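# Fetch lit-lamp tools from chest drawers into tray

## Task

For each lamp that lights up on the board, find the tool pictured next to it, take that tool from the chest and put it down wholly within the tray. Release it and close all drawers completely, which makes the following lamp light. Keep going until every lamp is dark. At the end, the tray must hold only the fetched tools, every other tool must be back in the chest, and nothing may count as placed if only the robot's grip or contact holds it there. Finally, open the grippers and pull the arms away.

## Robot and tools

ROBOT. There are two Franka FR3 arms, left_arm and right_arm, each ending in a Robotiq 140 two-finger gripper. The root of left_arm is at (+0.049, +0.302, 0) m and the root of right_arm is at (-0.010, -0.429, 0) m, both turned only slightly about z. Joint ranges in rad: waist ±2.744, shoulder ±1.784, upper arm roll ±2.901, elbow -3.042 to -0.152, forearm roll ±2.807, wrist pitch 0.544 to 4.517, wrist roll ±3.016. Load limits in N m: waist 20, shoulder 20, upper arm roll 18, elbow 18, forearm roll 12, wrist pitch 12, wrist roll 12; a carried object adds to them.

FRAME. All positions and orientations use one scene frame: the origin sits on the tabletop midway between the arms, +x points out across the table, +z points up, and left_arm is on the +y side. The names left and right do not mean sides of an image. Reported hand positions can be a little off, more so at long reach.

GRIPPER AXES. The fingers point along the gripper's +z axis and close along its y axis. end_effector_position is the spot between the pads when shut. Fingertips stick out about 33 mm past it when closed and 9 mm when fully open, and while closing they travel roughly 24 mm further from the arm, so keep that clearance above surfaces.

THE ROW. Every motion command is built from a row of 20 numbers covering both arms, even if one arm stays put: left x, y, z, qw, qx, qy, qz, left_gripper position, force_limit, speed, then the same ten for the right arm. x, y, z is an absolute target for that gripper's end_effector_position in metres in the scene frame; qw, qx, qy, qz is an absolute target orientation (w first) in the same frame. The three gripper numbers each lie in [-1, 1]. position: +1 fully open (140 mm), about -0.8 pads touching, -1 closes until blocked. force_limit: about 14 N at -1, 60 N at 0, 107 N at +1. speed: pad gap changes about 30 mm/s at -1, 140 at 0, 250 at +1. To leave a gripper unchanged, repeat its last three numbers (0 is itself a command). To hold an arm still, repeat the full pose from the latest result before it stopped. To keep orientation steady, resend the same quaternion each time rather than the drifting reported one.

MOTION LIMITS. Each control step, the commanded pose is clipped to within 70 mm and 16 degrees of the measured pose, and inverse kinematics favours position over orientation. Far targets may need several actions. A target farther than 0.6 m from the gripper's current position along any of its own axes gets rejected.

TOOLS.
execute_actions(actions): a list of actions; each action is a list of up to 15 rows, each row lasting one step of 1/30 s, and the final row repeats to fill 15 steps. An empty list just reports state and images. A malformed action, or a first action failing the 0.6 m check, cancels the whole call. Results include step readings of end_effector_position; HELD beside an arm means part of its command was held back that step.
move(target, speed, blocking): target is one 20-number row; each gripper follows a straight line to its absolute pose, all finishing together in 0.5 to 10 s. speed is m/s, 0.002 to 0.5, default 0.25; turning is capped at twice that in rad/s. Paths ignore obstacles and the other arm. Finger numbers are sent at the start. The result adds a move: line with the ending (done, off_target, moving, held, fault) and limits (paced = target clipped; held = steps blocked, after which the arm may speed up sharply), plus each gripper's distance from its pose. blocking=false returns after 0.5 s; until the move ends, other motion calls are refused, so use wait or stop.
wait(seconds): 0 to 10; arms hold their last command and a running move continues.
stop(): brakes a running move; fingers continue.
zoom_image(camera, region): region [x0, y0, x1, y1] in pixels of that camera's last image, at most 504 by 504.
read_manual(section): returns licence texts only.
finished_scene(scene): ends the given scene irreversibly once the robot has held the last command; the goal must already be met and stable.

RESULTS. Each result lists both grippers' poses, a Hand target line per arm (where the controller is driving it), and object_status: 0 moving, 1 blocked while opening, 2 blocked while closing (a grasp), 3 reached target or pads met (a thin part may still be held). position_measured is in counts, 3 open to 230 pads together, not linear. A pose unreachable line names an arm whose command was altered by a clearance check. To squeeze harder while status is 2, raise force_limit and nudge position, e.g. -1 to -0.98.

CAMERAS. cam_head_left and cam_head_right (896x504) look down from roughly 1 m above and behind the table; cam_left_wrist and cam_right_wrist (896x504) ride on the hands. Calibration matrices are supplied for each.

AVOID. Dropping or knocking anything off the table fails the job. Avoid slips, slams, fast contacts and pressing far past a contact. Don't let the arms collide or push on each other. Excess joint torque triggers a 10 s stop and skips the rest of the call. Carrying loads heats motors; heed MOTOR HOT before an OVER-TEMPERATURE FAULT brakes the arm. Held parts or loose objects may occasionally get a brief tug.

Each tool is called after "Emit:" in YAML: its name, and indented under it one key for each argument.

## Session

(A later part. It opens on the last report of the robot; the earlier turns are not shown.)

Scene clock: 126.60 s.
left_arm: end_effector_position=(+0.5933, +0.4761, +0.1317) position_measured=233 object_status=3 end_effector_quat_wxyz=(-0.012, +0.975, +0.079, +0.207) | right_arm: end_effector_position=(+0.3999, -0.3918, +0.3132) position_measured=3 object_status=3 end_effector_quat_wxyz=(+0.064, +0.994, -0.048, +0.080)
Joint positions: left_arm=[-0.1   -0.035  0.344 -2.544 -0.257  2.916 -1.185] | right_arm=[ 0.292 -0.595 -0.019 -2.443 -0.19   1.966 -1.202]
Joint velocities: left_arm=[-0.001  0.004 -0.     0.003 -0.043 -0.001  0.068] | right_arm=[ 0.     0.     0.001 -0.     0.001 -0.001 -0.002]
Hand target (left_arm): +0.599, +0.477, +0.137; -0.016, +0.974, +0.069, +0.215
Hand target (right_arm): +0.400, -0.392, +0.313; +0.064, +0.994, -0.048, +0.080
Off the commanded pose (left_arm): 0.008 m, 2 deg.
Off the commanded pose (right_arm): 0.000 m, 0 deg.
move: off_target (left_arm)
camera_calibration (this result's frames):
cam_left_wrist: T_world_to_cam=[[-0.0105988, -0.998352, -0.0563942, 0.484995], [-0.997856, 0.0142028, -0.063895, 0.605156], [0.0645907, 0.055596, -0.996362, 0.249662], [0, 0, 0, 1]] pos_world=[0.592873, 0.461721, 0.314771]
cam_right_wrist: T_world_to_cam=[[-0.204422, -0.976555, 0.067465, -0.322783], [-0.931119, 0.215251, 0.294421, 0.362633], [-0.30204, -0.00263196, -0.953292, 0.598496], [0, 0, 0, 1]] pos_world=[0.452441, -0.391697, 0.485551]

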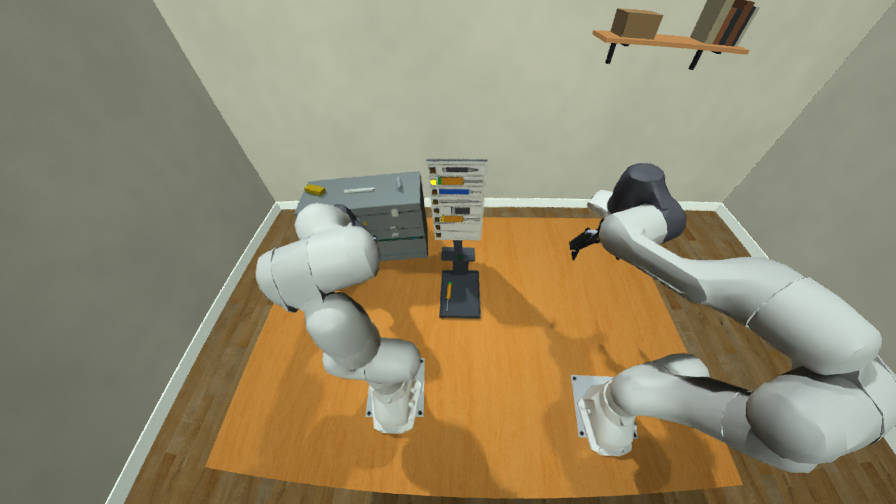

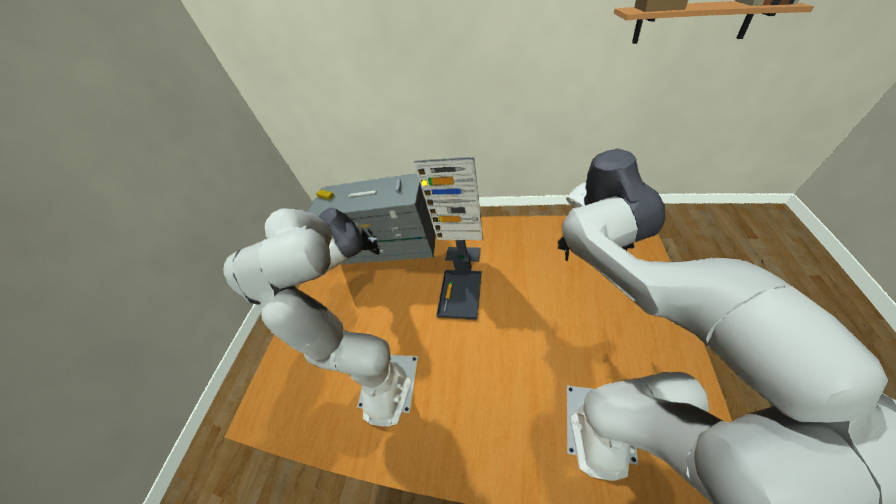

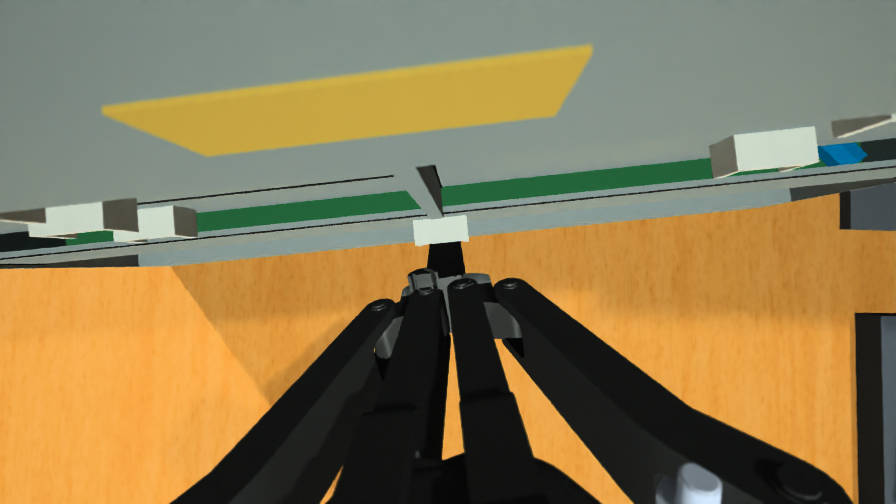

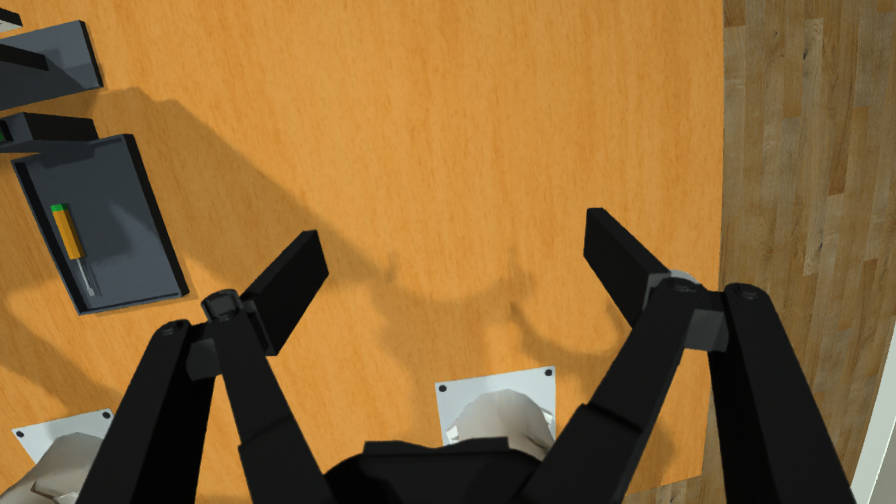

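Emit:
move:
  target: [0.56,0.474,0.15,-0.015,0.974,0.068,0.216,0.1,0,0,0.4,-0.392,0.313,0.064,0.994,-0.048,0.08,1,0,0]
  speed: 0.08

Emit:
move:
  target: [0.594,0.476,0.13,-0.015,0.974,0.068,0.216,0.1,0,0,0.4,-0.392,0.313,0.064,0.994,-0.048,0.08,1,0,0]
  speed: 0.05

Scene clock: 128.03 s.
left_arm: end_effector_position=(+0.5474, +0.4732, +0.1320) position_measured=212 object_status=1 end_effector_quat_wxyz=(-0.011, +0.978, +0.067, +0.197) | right_arm: end_effector_position=(+0.3999, -0.3918, +0.3132) position_measured=3 object_status=3 end_effector_quat_wxyz=(+0.064, +0.994, -0.048, +0.080)
Joint positions: left_arm=[-0.048 -0.157  0.336 -2.666 -0.157  2.901 -1.206] | right_arm=[ 0.292 -0.595 -0.019 -2.443 -0.19   1.966 -1.202]
Joint velocities: left_arm=[ 0.017 -0.004 -0.014 -0.003  0.016 -0.007 -0.029] | right_arm=[-0.001  0.001  0.    -0.     0.001 -0.    -0.   ]
Hand target (left_arm): +0.560, +0.474, +0.150; -0.014, +0.974, +0.068, +0.216
Hand target (right_arm): +0.400, -0.392, +0.313; +0.064, +0.994, -0.048, +0.080
Off the commanded pose (left_arm): 0.022 m, 2 deg.
Off the commanded pose (right_arm): 0.000 m, 0 deg.
move: off_target (left_arm)
camera_calibration (this result's frames):
cam_left_wrist: T_world_to_cam=[[-0.0354951, -0.997758, -0.056735, 0.495072], [-0.998397, 0.0379072, -0.0420192, 0.545646], [0.0440757, 0.0551526, -0.997505, 0.26469], [0, 0, 0, 1]] pos_world=[0.550678, 0.45868, 0.315045]
cam_right_wrist: T_world_to_cam=[[-0.204422, -0.976555, 0.0674649, -0.322783], [-0.93112, 0.215251, 0.294421, 0.362633], [-0.30204, -0.0026319, -0.953292, 0.598496], [0, 0, 0, 1]] pos_world=[0.452441, -0.391697, 0.485551]

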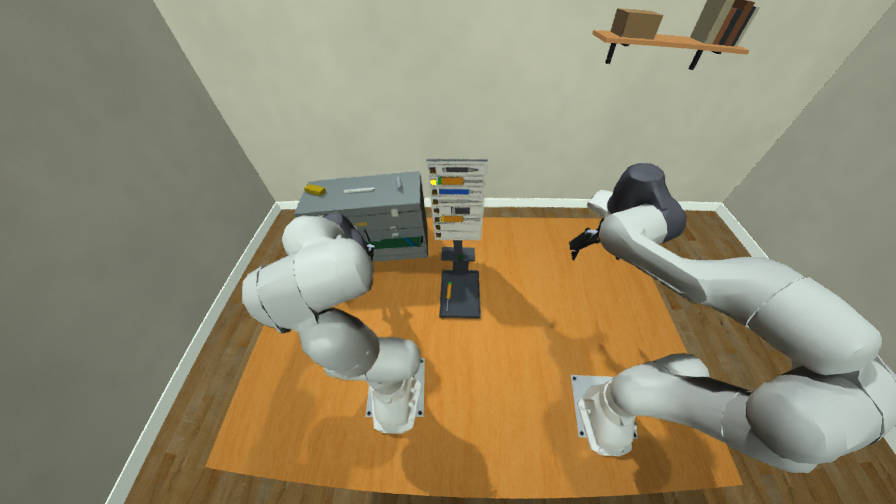

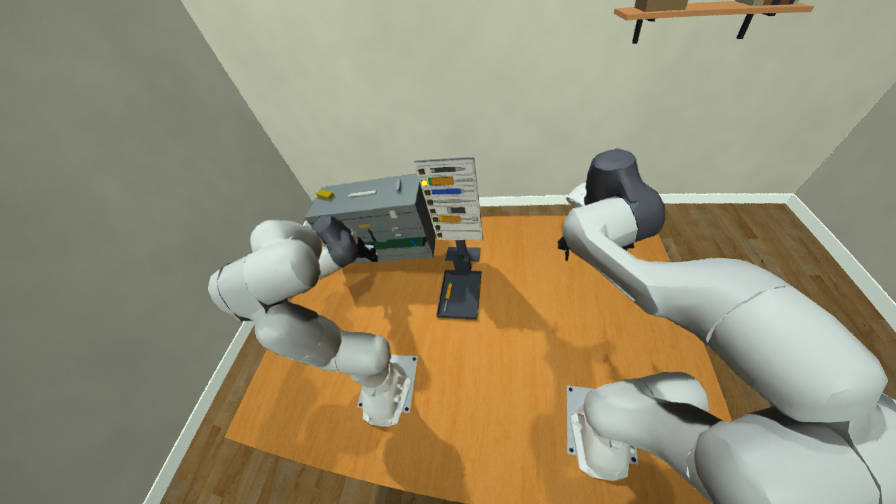

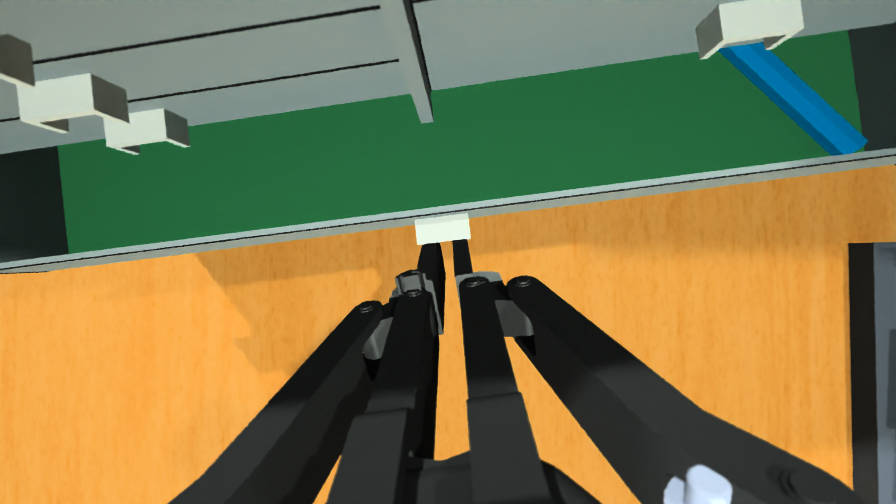

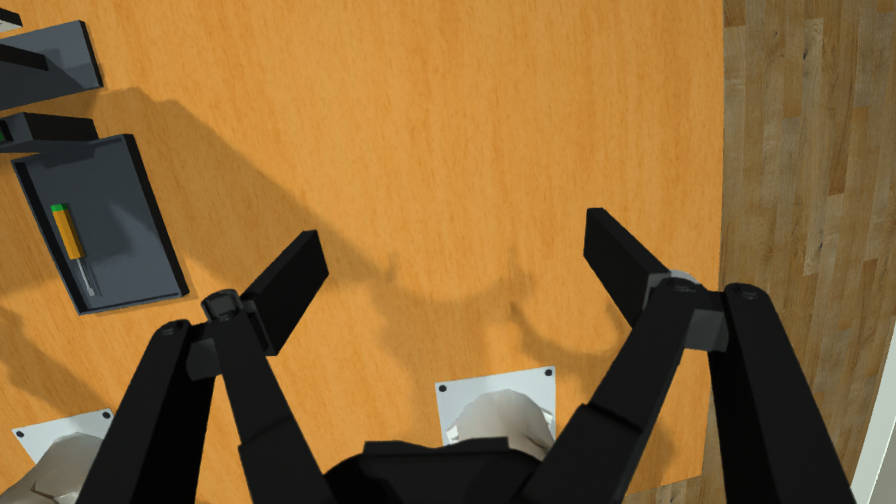

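Scene clock: 129.30 s.
left_arm: end_effector_position=(+0.5918, +0.4774, +0.1313) position_measured=212 object_status=1 end_effector_quat_wxyz=(-0.014, +0.974, +0.075, +0.215) | right_arm: end_effector_position=(+0.3999, -0.3918, +0.3132) position_measured=3 object_status=3 end_effector_quat_wxyz=(+0.064, +0.994, -0.048, +0.080)
Joint positions: left_arm=[-0.096 -0.039  0.339 -2.56  -0.288  2.944 -1.147] | right_arm=[ 0.292 -0.595 -0.019 -2.443 -0.19   1.966 -1.202]
Joint velocities: left_arm=[-0.001  0.003 -0.     0.001 -0.023  0.004  0.036] | right_arm=[ 0.     0.001  0.001 -0.     0.001 -0.001  0.001]
Hand target (left_arm): +0.594, +0.476, +0.131; -0.016, +0.974, +0.068, +0.216
Hand target (right_arm): +0.400, -0.392, +0.313; +0.064, +0.994, -0.048, +0.080
Off the commanded pose (left_arm): 0.003 m, 1 deg.
Off the commanded pose (right_arm): 0.000 m, 0 deg.
move: done
camera_calibration (this result's frames):
cam_left_wrist: T_world_to_cam=[[-0.0167335, -0.997834, -0.0636122, 0.490645], [-0.996679, 0.0217174, -0.0784817, 0.601252], [0.0796932, 0.0620876, -0.994884, 0.236995], [0, 0, 0, 1]] pos_world=[0.588579, 0.46181, 0.314181]
cam_right_wrist: T_world_to_cam=[[-0.204422, -0.976555, 0.0674648, -0.322783], [-0.931119, 0.215251, 0.294421, 0.362633], [-0.30204, -0.00263173, -0.953292, 0.598496], [0, 0, 0, 1]] pos_world=[0.452441, -0.391697, 0.485551]

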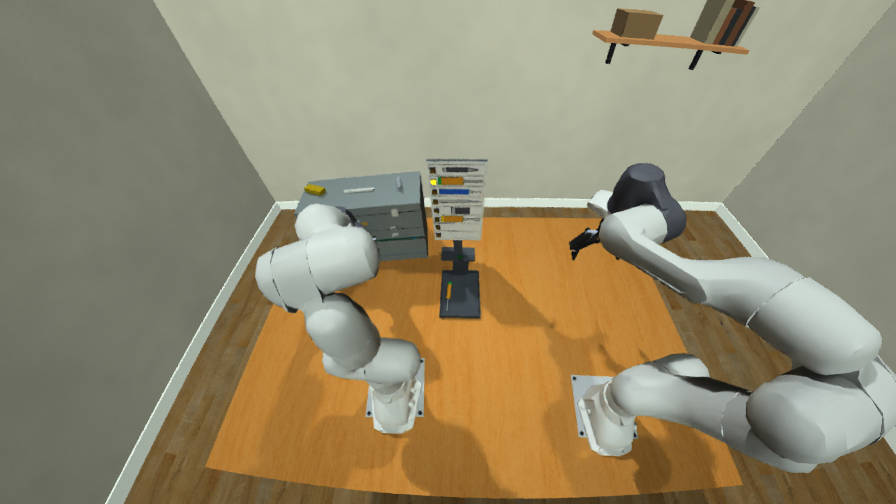

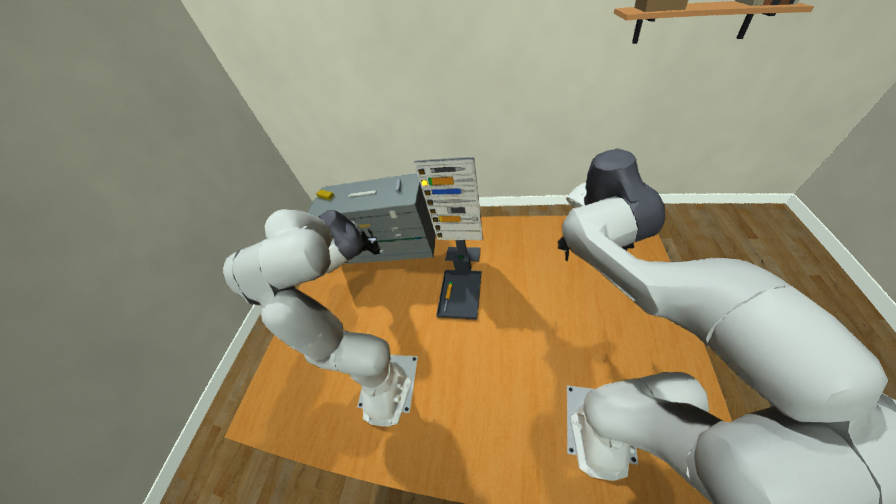

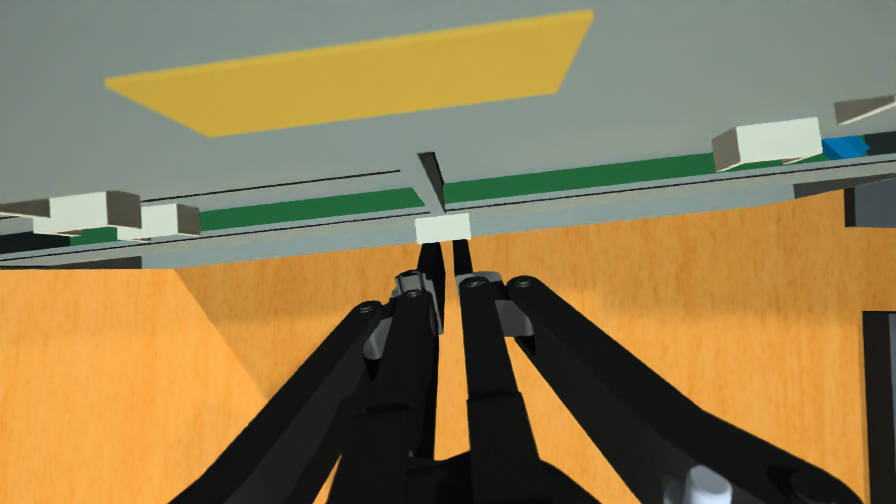

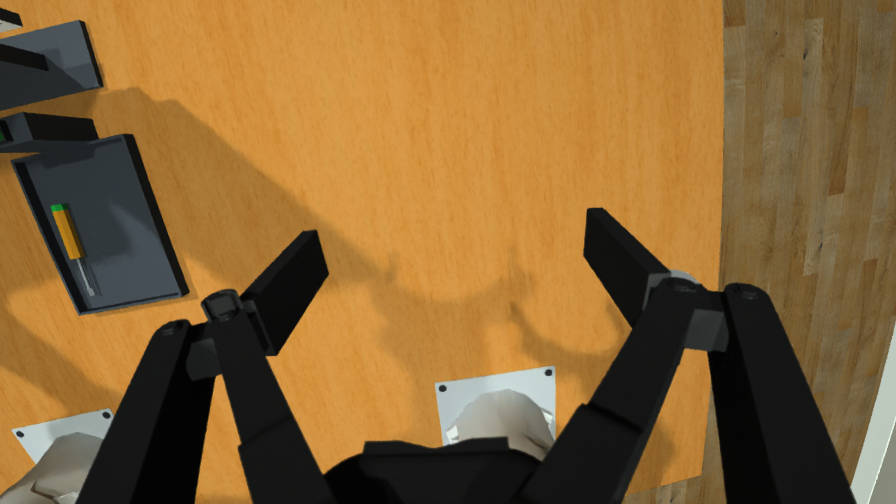

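Fingers are wedged inside the handle; keep pushing.

Emit:
move:
  target: [0.616,0.479,0.131,-0.015,0.974,0.068,0.216,0.1,0,0,0.4,-0.392,0.313,0.064,0.994,-0.048,0.08,1,0,0]
  speed: 0.04

Emit:
move:
  target: [0.612,0.479,0.129,-0.015,0.974,0.068,0.216,-1,0,0,0.4,-0.392,0.313,0.064,0.994,-0.048,0.08,1,0,0]
  speed: 0.04

Emit:
move:
  target: [0.57,0.475,0.125,-0.015,0.974,0.068,0.216,-1,0,0,0.4,-0.392,0.313,0.064,0.994,-0.048,0.08,1,0,0]
  speed: 0.05

Scene clock: 130.33 s.
left_arm: end_effector_position=(+0.6087, +0.4792, +0.1306) position_measured=212 object_status=1 end_effector_quat_wxyz=(-0.011, +0.975, +0.074, +0.211) | right_arm: end_effector_position=(+0.3999, -0.3918, +0.3132) position_measured=3 object_status=3 end_effector_quat_wxyz=(+0.064, +0.994, -0.048, +0.080)
Joint positions: left_arm=[-0.101  0.011  0.335 -2.495 -0.327  2.914 -1.123] | right_arm=[ 0.292 -0.595 -0.019 -2.443 -0.19   1.966 -1.202]
Joint velocities: left_arm=[ 0.003  0.003 -0.001  0.009 -0.014 -0.017  0.022] | right_arm=[-0.001 -0.001 -0.001  0.     0.001  0.    -0.001]
Hand target (left_arm): +0.616, +0.479, +0.131; -0.015, +0.974, +0.068, +0.216
Hand target (right_arm): +0.400, -0.392, +0.313; +0.064, +0.994, -0.048, +0.080
Off the commanded pose (left_arm): 0.007 m, 1 deg.
Off the commanded pose (right_arm): 0.000 m, 0 deg.
move: off_target (left_arm)
camera_calibration (this result's frames):
cam_left_wrist: T_world_to_cam=[[-0.0203468, -0.998167, -0.057002, 0.49413], [-0.997148, 0.0244047, -0.0714232, 0.616082], [0.0726834, 0.0553862, -0.995816, 0.242467], [0, 0, 0, 1]] pos_world=[0.606755, 0.464759, 0.313621]
cam_right_wrist: T_world_to_cam=[[-0.204422, -0.976555, 0.0674648, -0.322783], [-0.931119, 0.215251, 0.294421, 0.362633], [-0.30204, -0.00263171, -0.953292, 0.598496], [0, 0, 0, 1]] pos_world=[0.452441, -0.391697, 0.485551]

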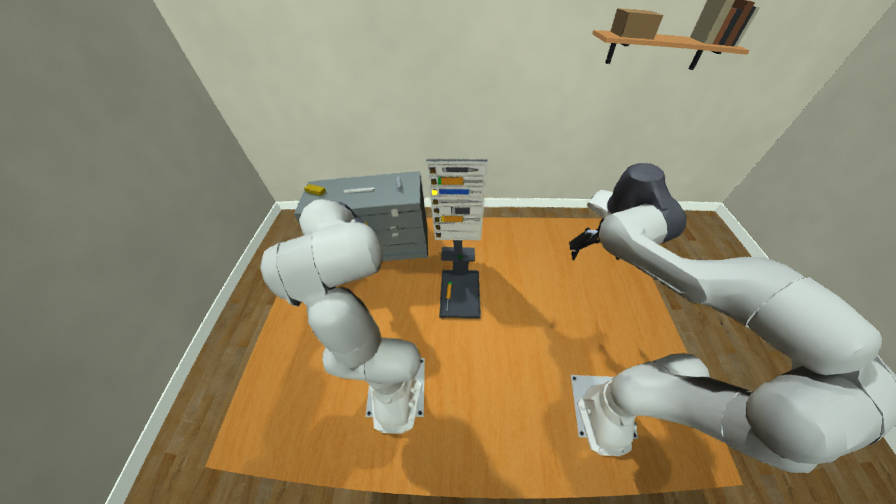

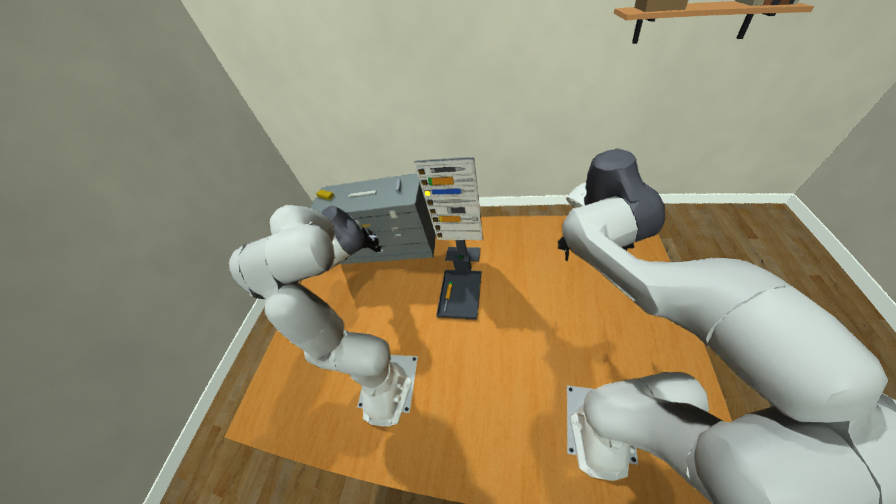

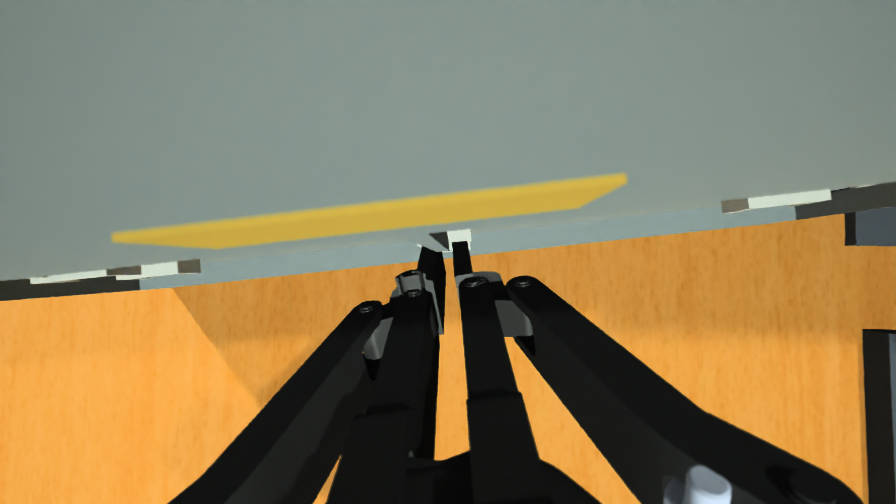

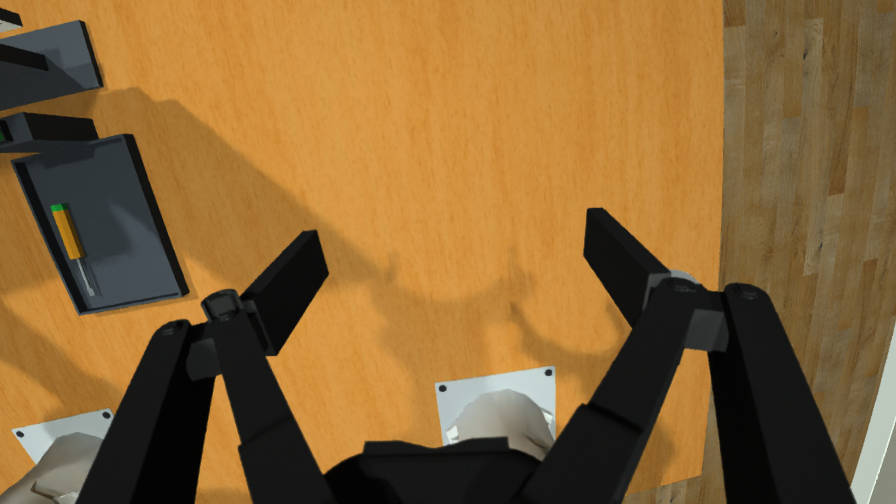

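Scene clock: 131.03 s.
left_arm: end_effector_position=(+0.6081, +0.4797, +0.1264) position_measured=233 object_status=3 end_effector_quat_wxyz=(-0.013, +0.975, +0.073, +0.210) | right_arm: end_effector_position=(+0.3999, -0.3918, +0.3132) position_measured=3 object_status=3 end_effector_quat_wxyz=(+0.064, +0.994, -0.048, +0.080)
Joint positions: left_arm=[-0.1    0.02   0.333 -2.497 -0.338  2.925 -1.111] | right_arm=[ 0.292 -0.595 -0.019 -2.443 -0.19   1.966 -1.202]
Joint velocities: left_arm=[-0.001  0.003 -0.001 -0.    -0.01   0.005  0.018] | right_arm=[-0.    -0.001 -0.001  0.001  0.     0.001 -0.   ]
Hand target (left_arm): +0.612, +0.479, +0.129; -0.015, +0.974, +0.068, +0.216
Hand target (right_arm): +0.400, -0.392, +0.313; +0.064, +0.994, -0.048, +0.080
Off the commanded pose (left_arm): 0.005 m, 1 deg.
Off the commanded pose (right_arm): 0.000 m, 0 deg.
move: off_target (left_arm)
camera_calibration (this result's frames):
cam_left_wrist: T_world_to_cam=[[-0.0223894, -0.997883, -0.0610656, 0.496034], [-0.997189, 0.0266589, -0.0700223, 0.613989], [0.071502, 0.0593262, -0.995675, 0.237086], [0, 0, 0, 1]] pos_world=[0.606417, 0.46455, 0.309344]
cam_right_wrist: T_world_to_cam=[[-0.204422, -0.976555, 0.0674648, -0.322783], [-0.931119, 0.215251, 0.294421, 0.362633], [-0.30204, -0.00263172, -0.953292, 0.598496], [0, 0, 0, 1]] pos_world=[0.452441, -0.391697, 0.485551]

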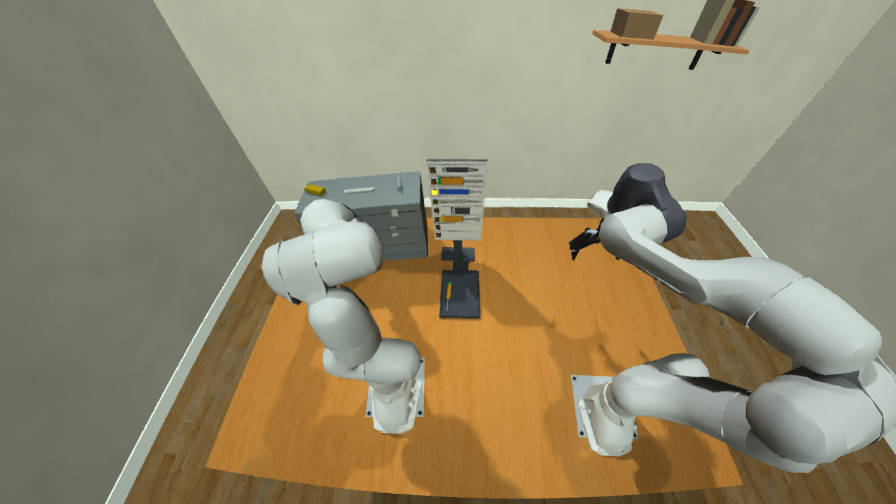

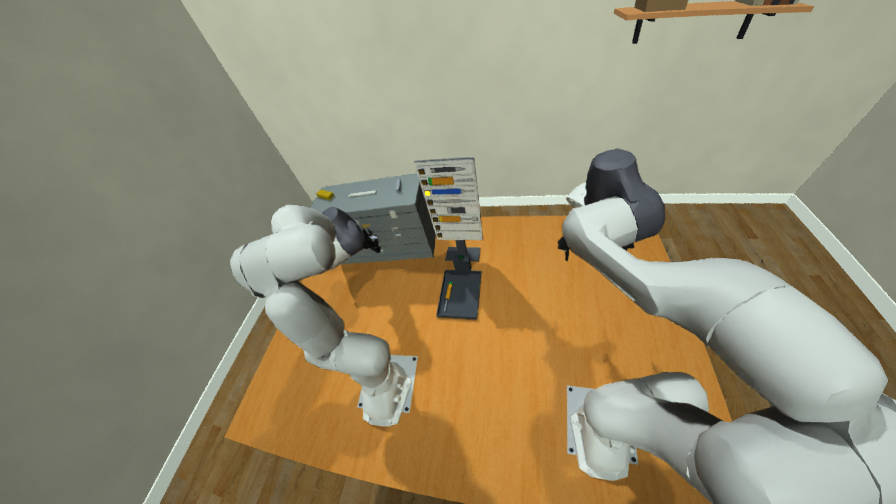

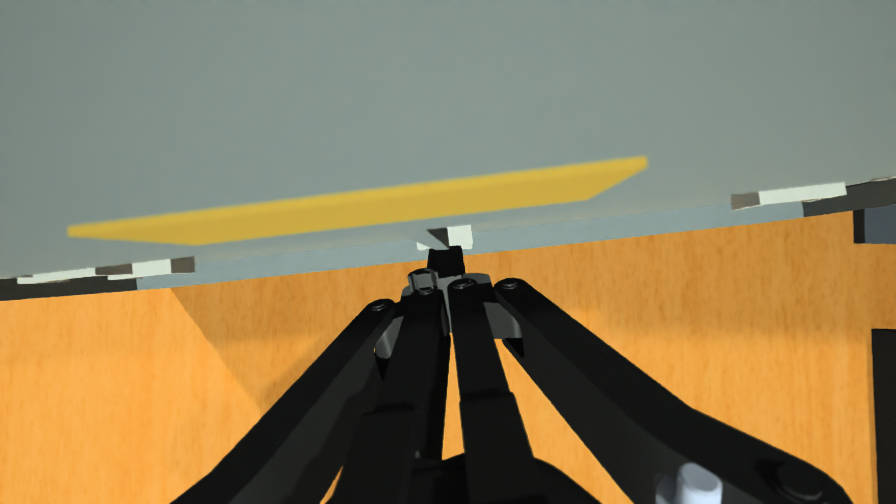

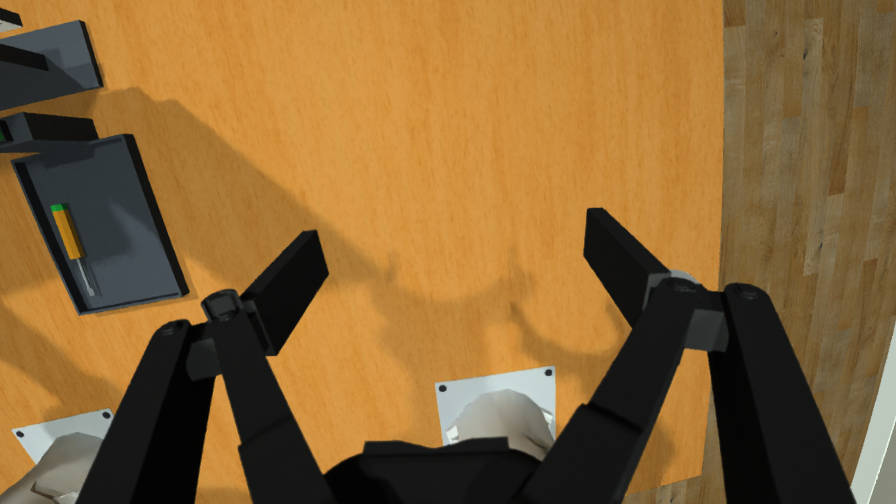

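Scene clock: 132.10 s.
left_arm: end_effector_position=(+0.5703, +0.4728, +0.1236) position_measured=233 object_status=3 end_effector_quat_wxyz=(-0.012, +0.974, +0.071, +0.214) | right_arm: end_effector_position=(+0.3999, -0.3918, +0.3132) position_measured=3 object_status=3 end_effector_quat_wxyz=(+0.064, +0.994, -0.048, +0.080)
Joint positions: left_arm=[-0.091 -0.079  0.337 -2.629 -0.309  2.973 -1.109] | right_arm=[ 0.292 -0.595 -0.019 -2.443 -0.19   1.966 -1.202]
Joint velocities: left_arm=[ 0.    -0.004 -0.001 -0.002  0.007  0.014 -0.   ] | right_arm=[ 0.    -0.    -0.    -0.001 -0.001  0.     0.001]
Hand target (left_arm): +0.570, +0.475, +0.125; -0.015, +0.974, +0.068, +0.216
Hand target (right_arm): +0.400, -0.392, +0.313; +0.064, +0.994, -0.048, +0.080
Off the commanded pose (left_arm): 0.003 m, 1 deg.
Off the commanded pose (right_arm): 0.000 m, 0 deg.
move: done
camera_calibration (this result's frames):
cam_left_wrist: T_world_to_cam=[[-0.0264353, -0.997796, -0.0608563, 0.490332], [-0.996487, 0.0311419, -0.0777373, 0.574682], [0.0794611, 0.0585876, -0.995115, 0.23318], [0, 0, 0, 1]] pos_world=[0.567097, 0.457694, 0.306555]
cam_right_wrist: T_world_to_cam=[[-0.204422, -0.976555, 0.0674648, -0.322783], [-0.931119, 0.215251, 0.294421, 0.362633], [-0.30204, -0.00263174, -0.953292, 0.598496], [0, 0, 0, 1]] pos_world=[0.452441, -0.391697, 0.485551]

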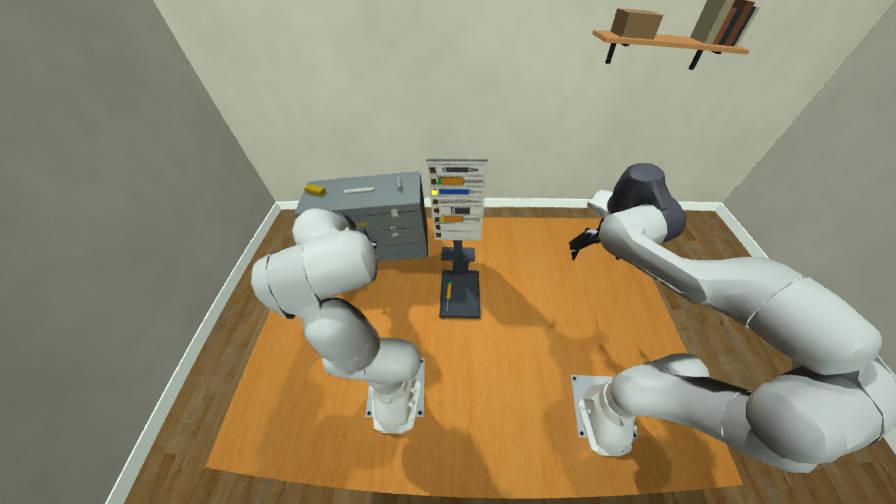

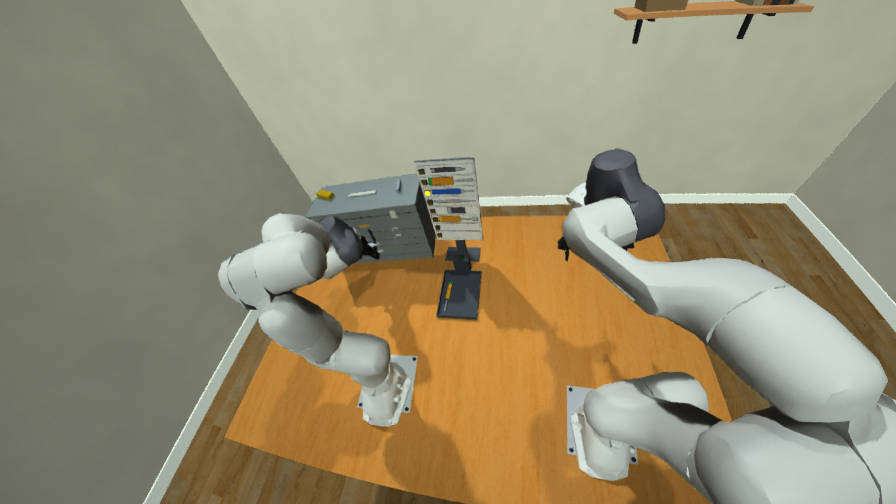

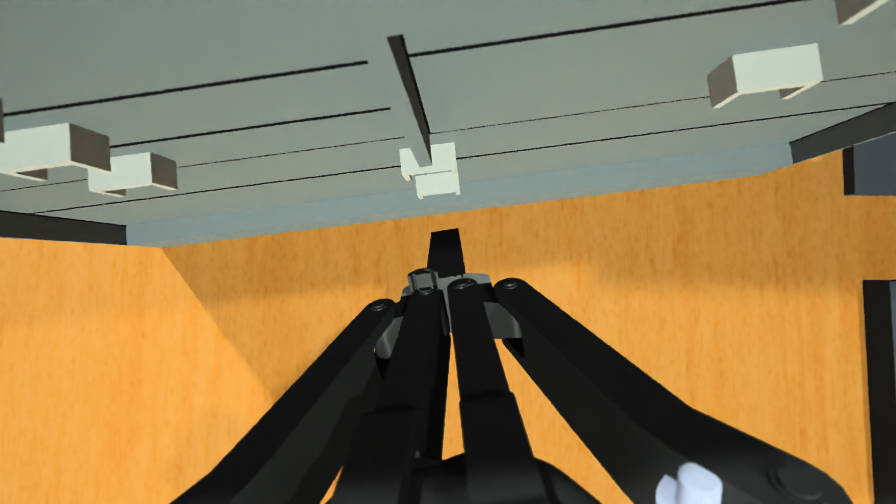

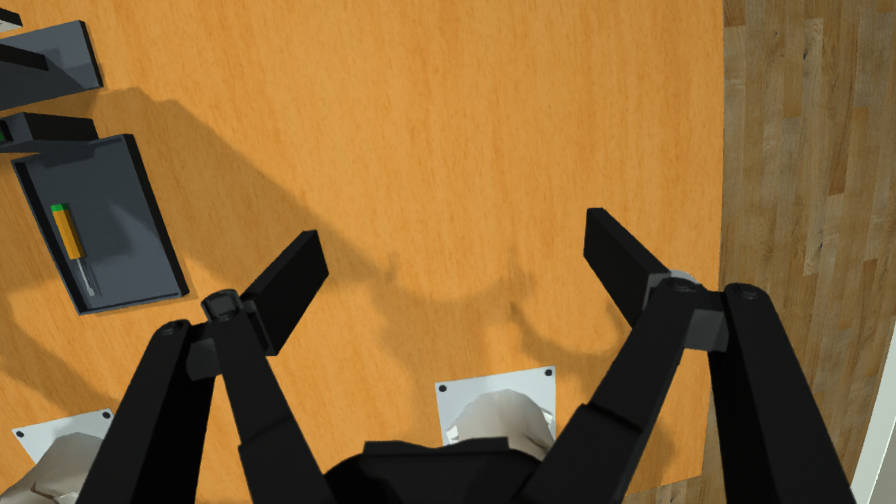

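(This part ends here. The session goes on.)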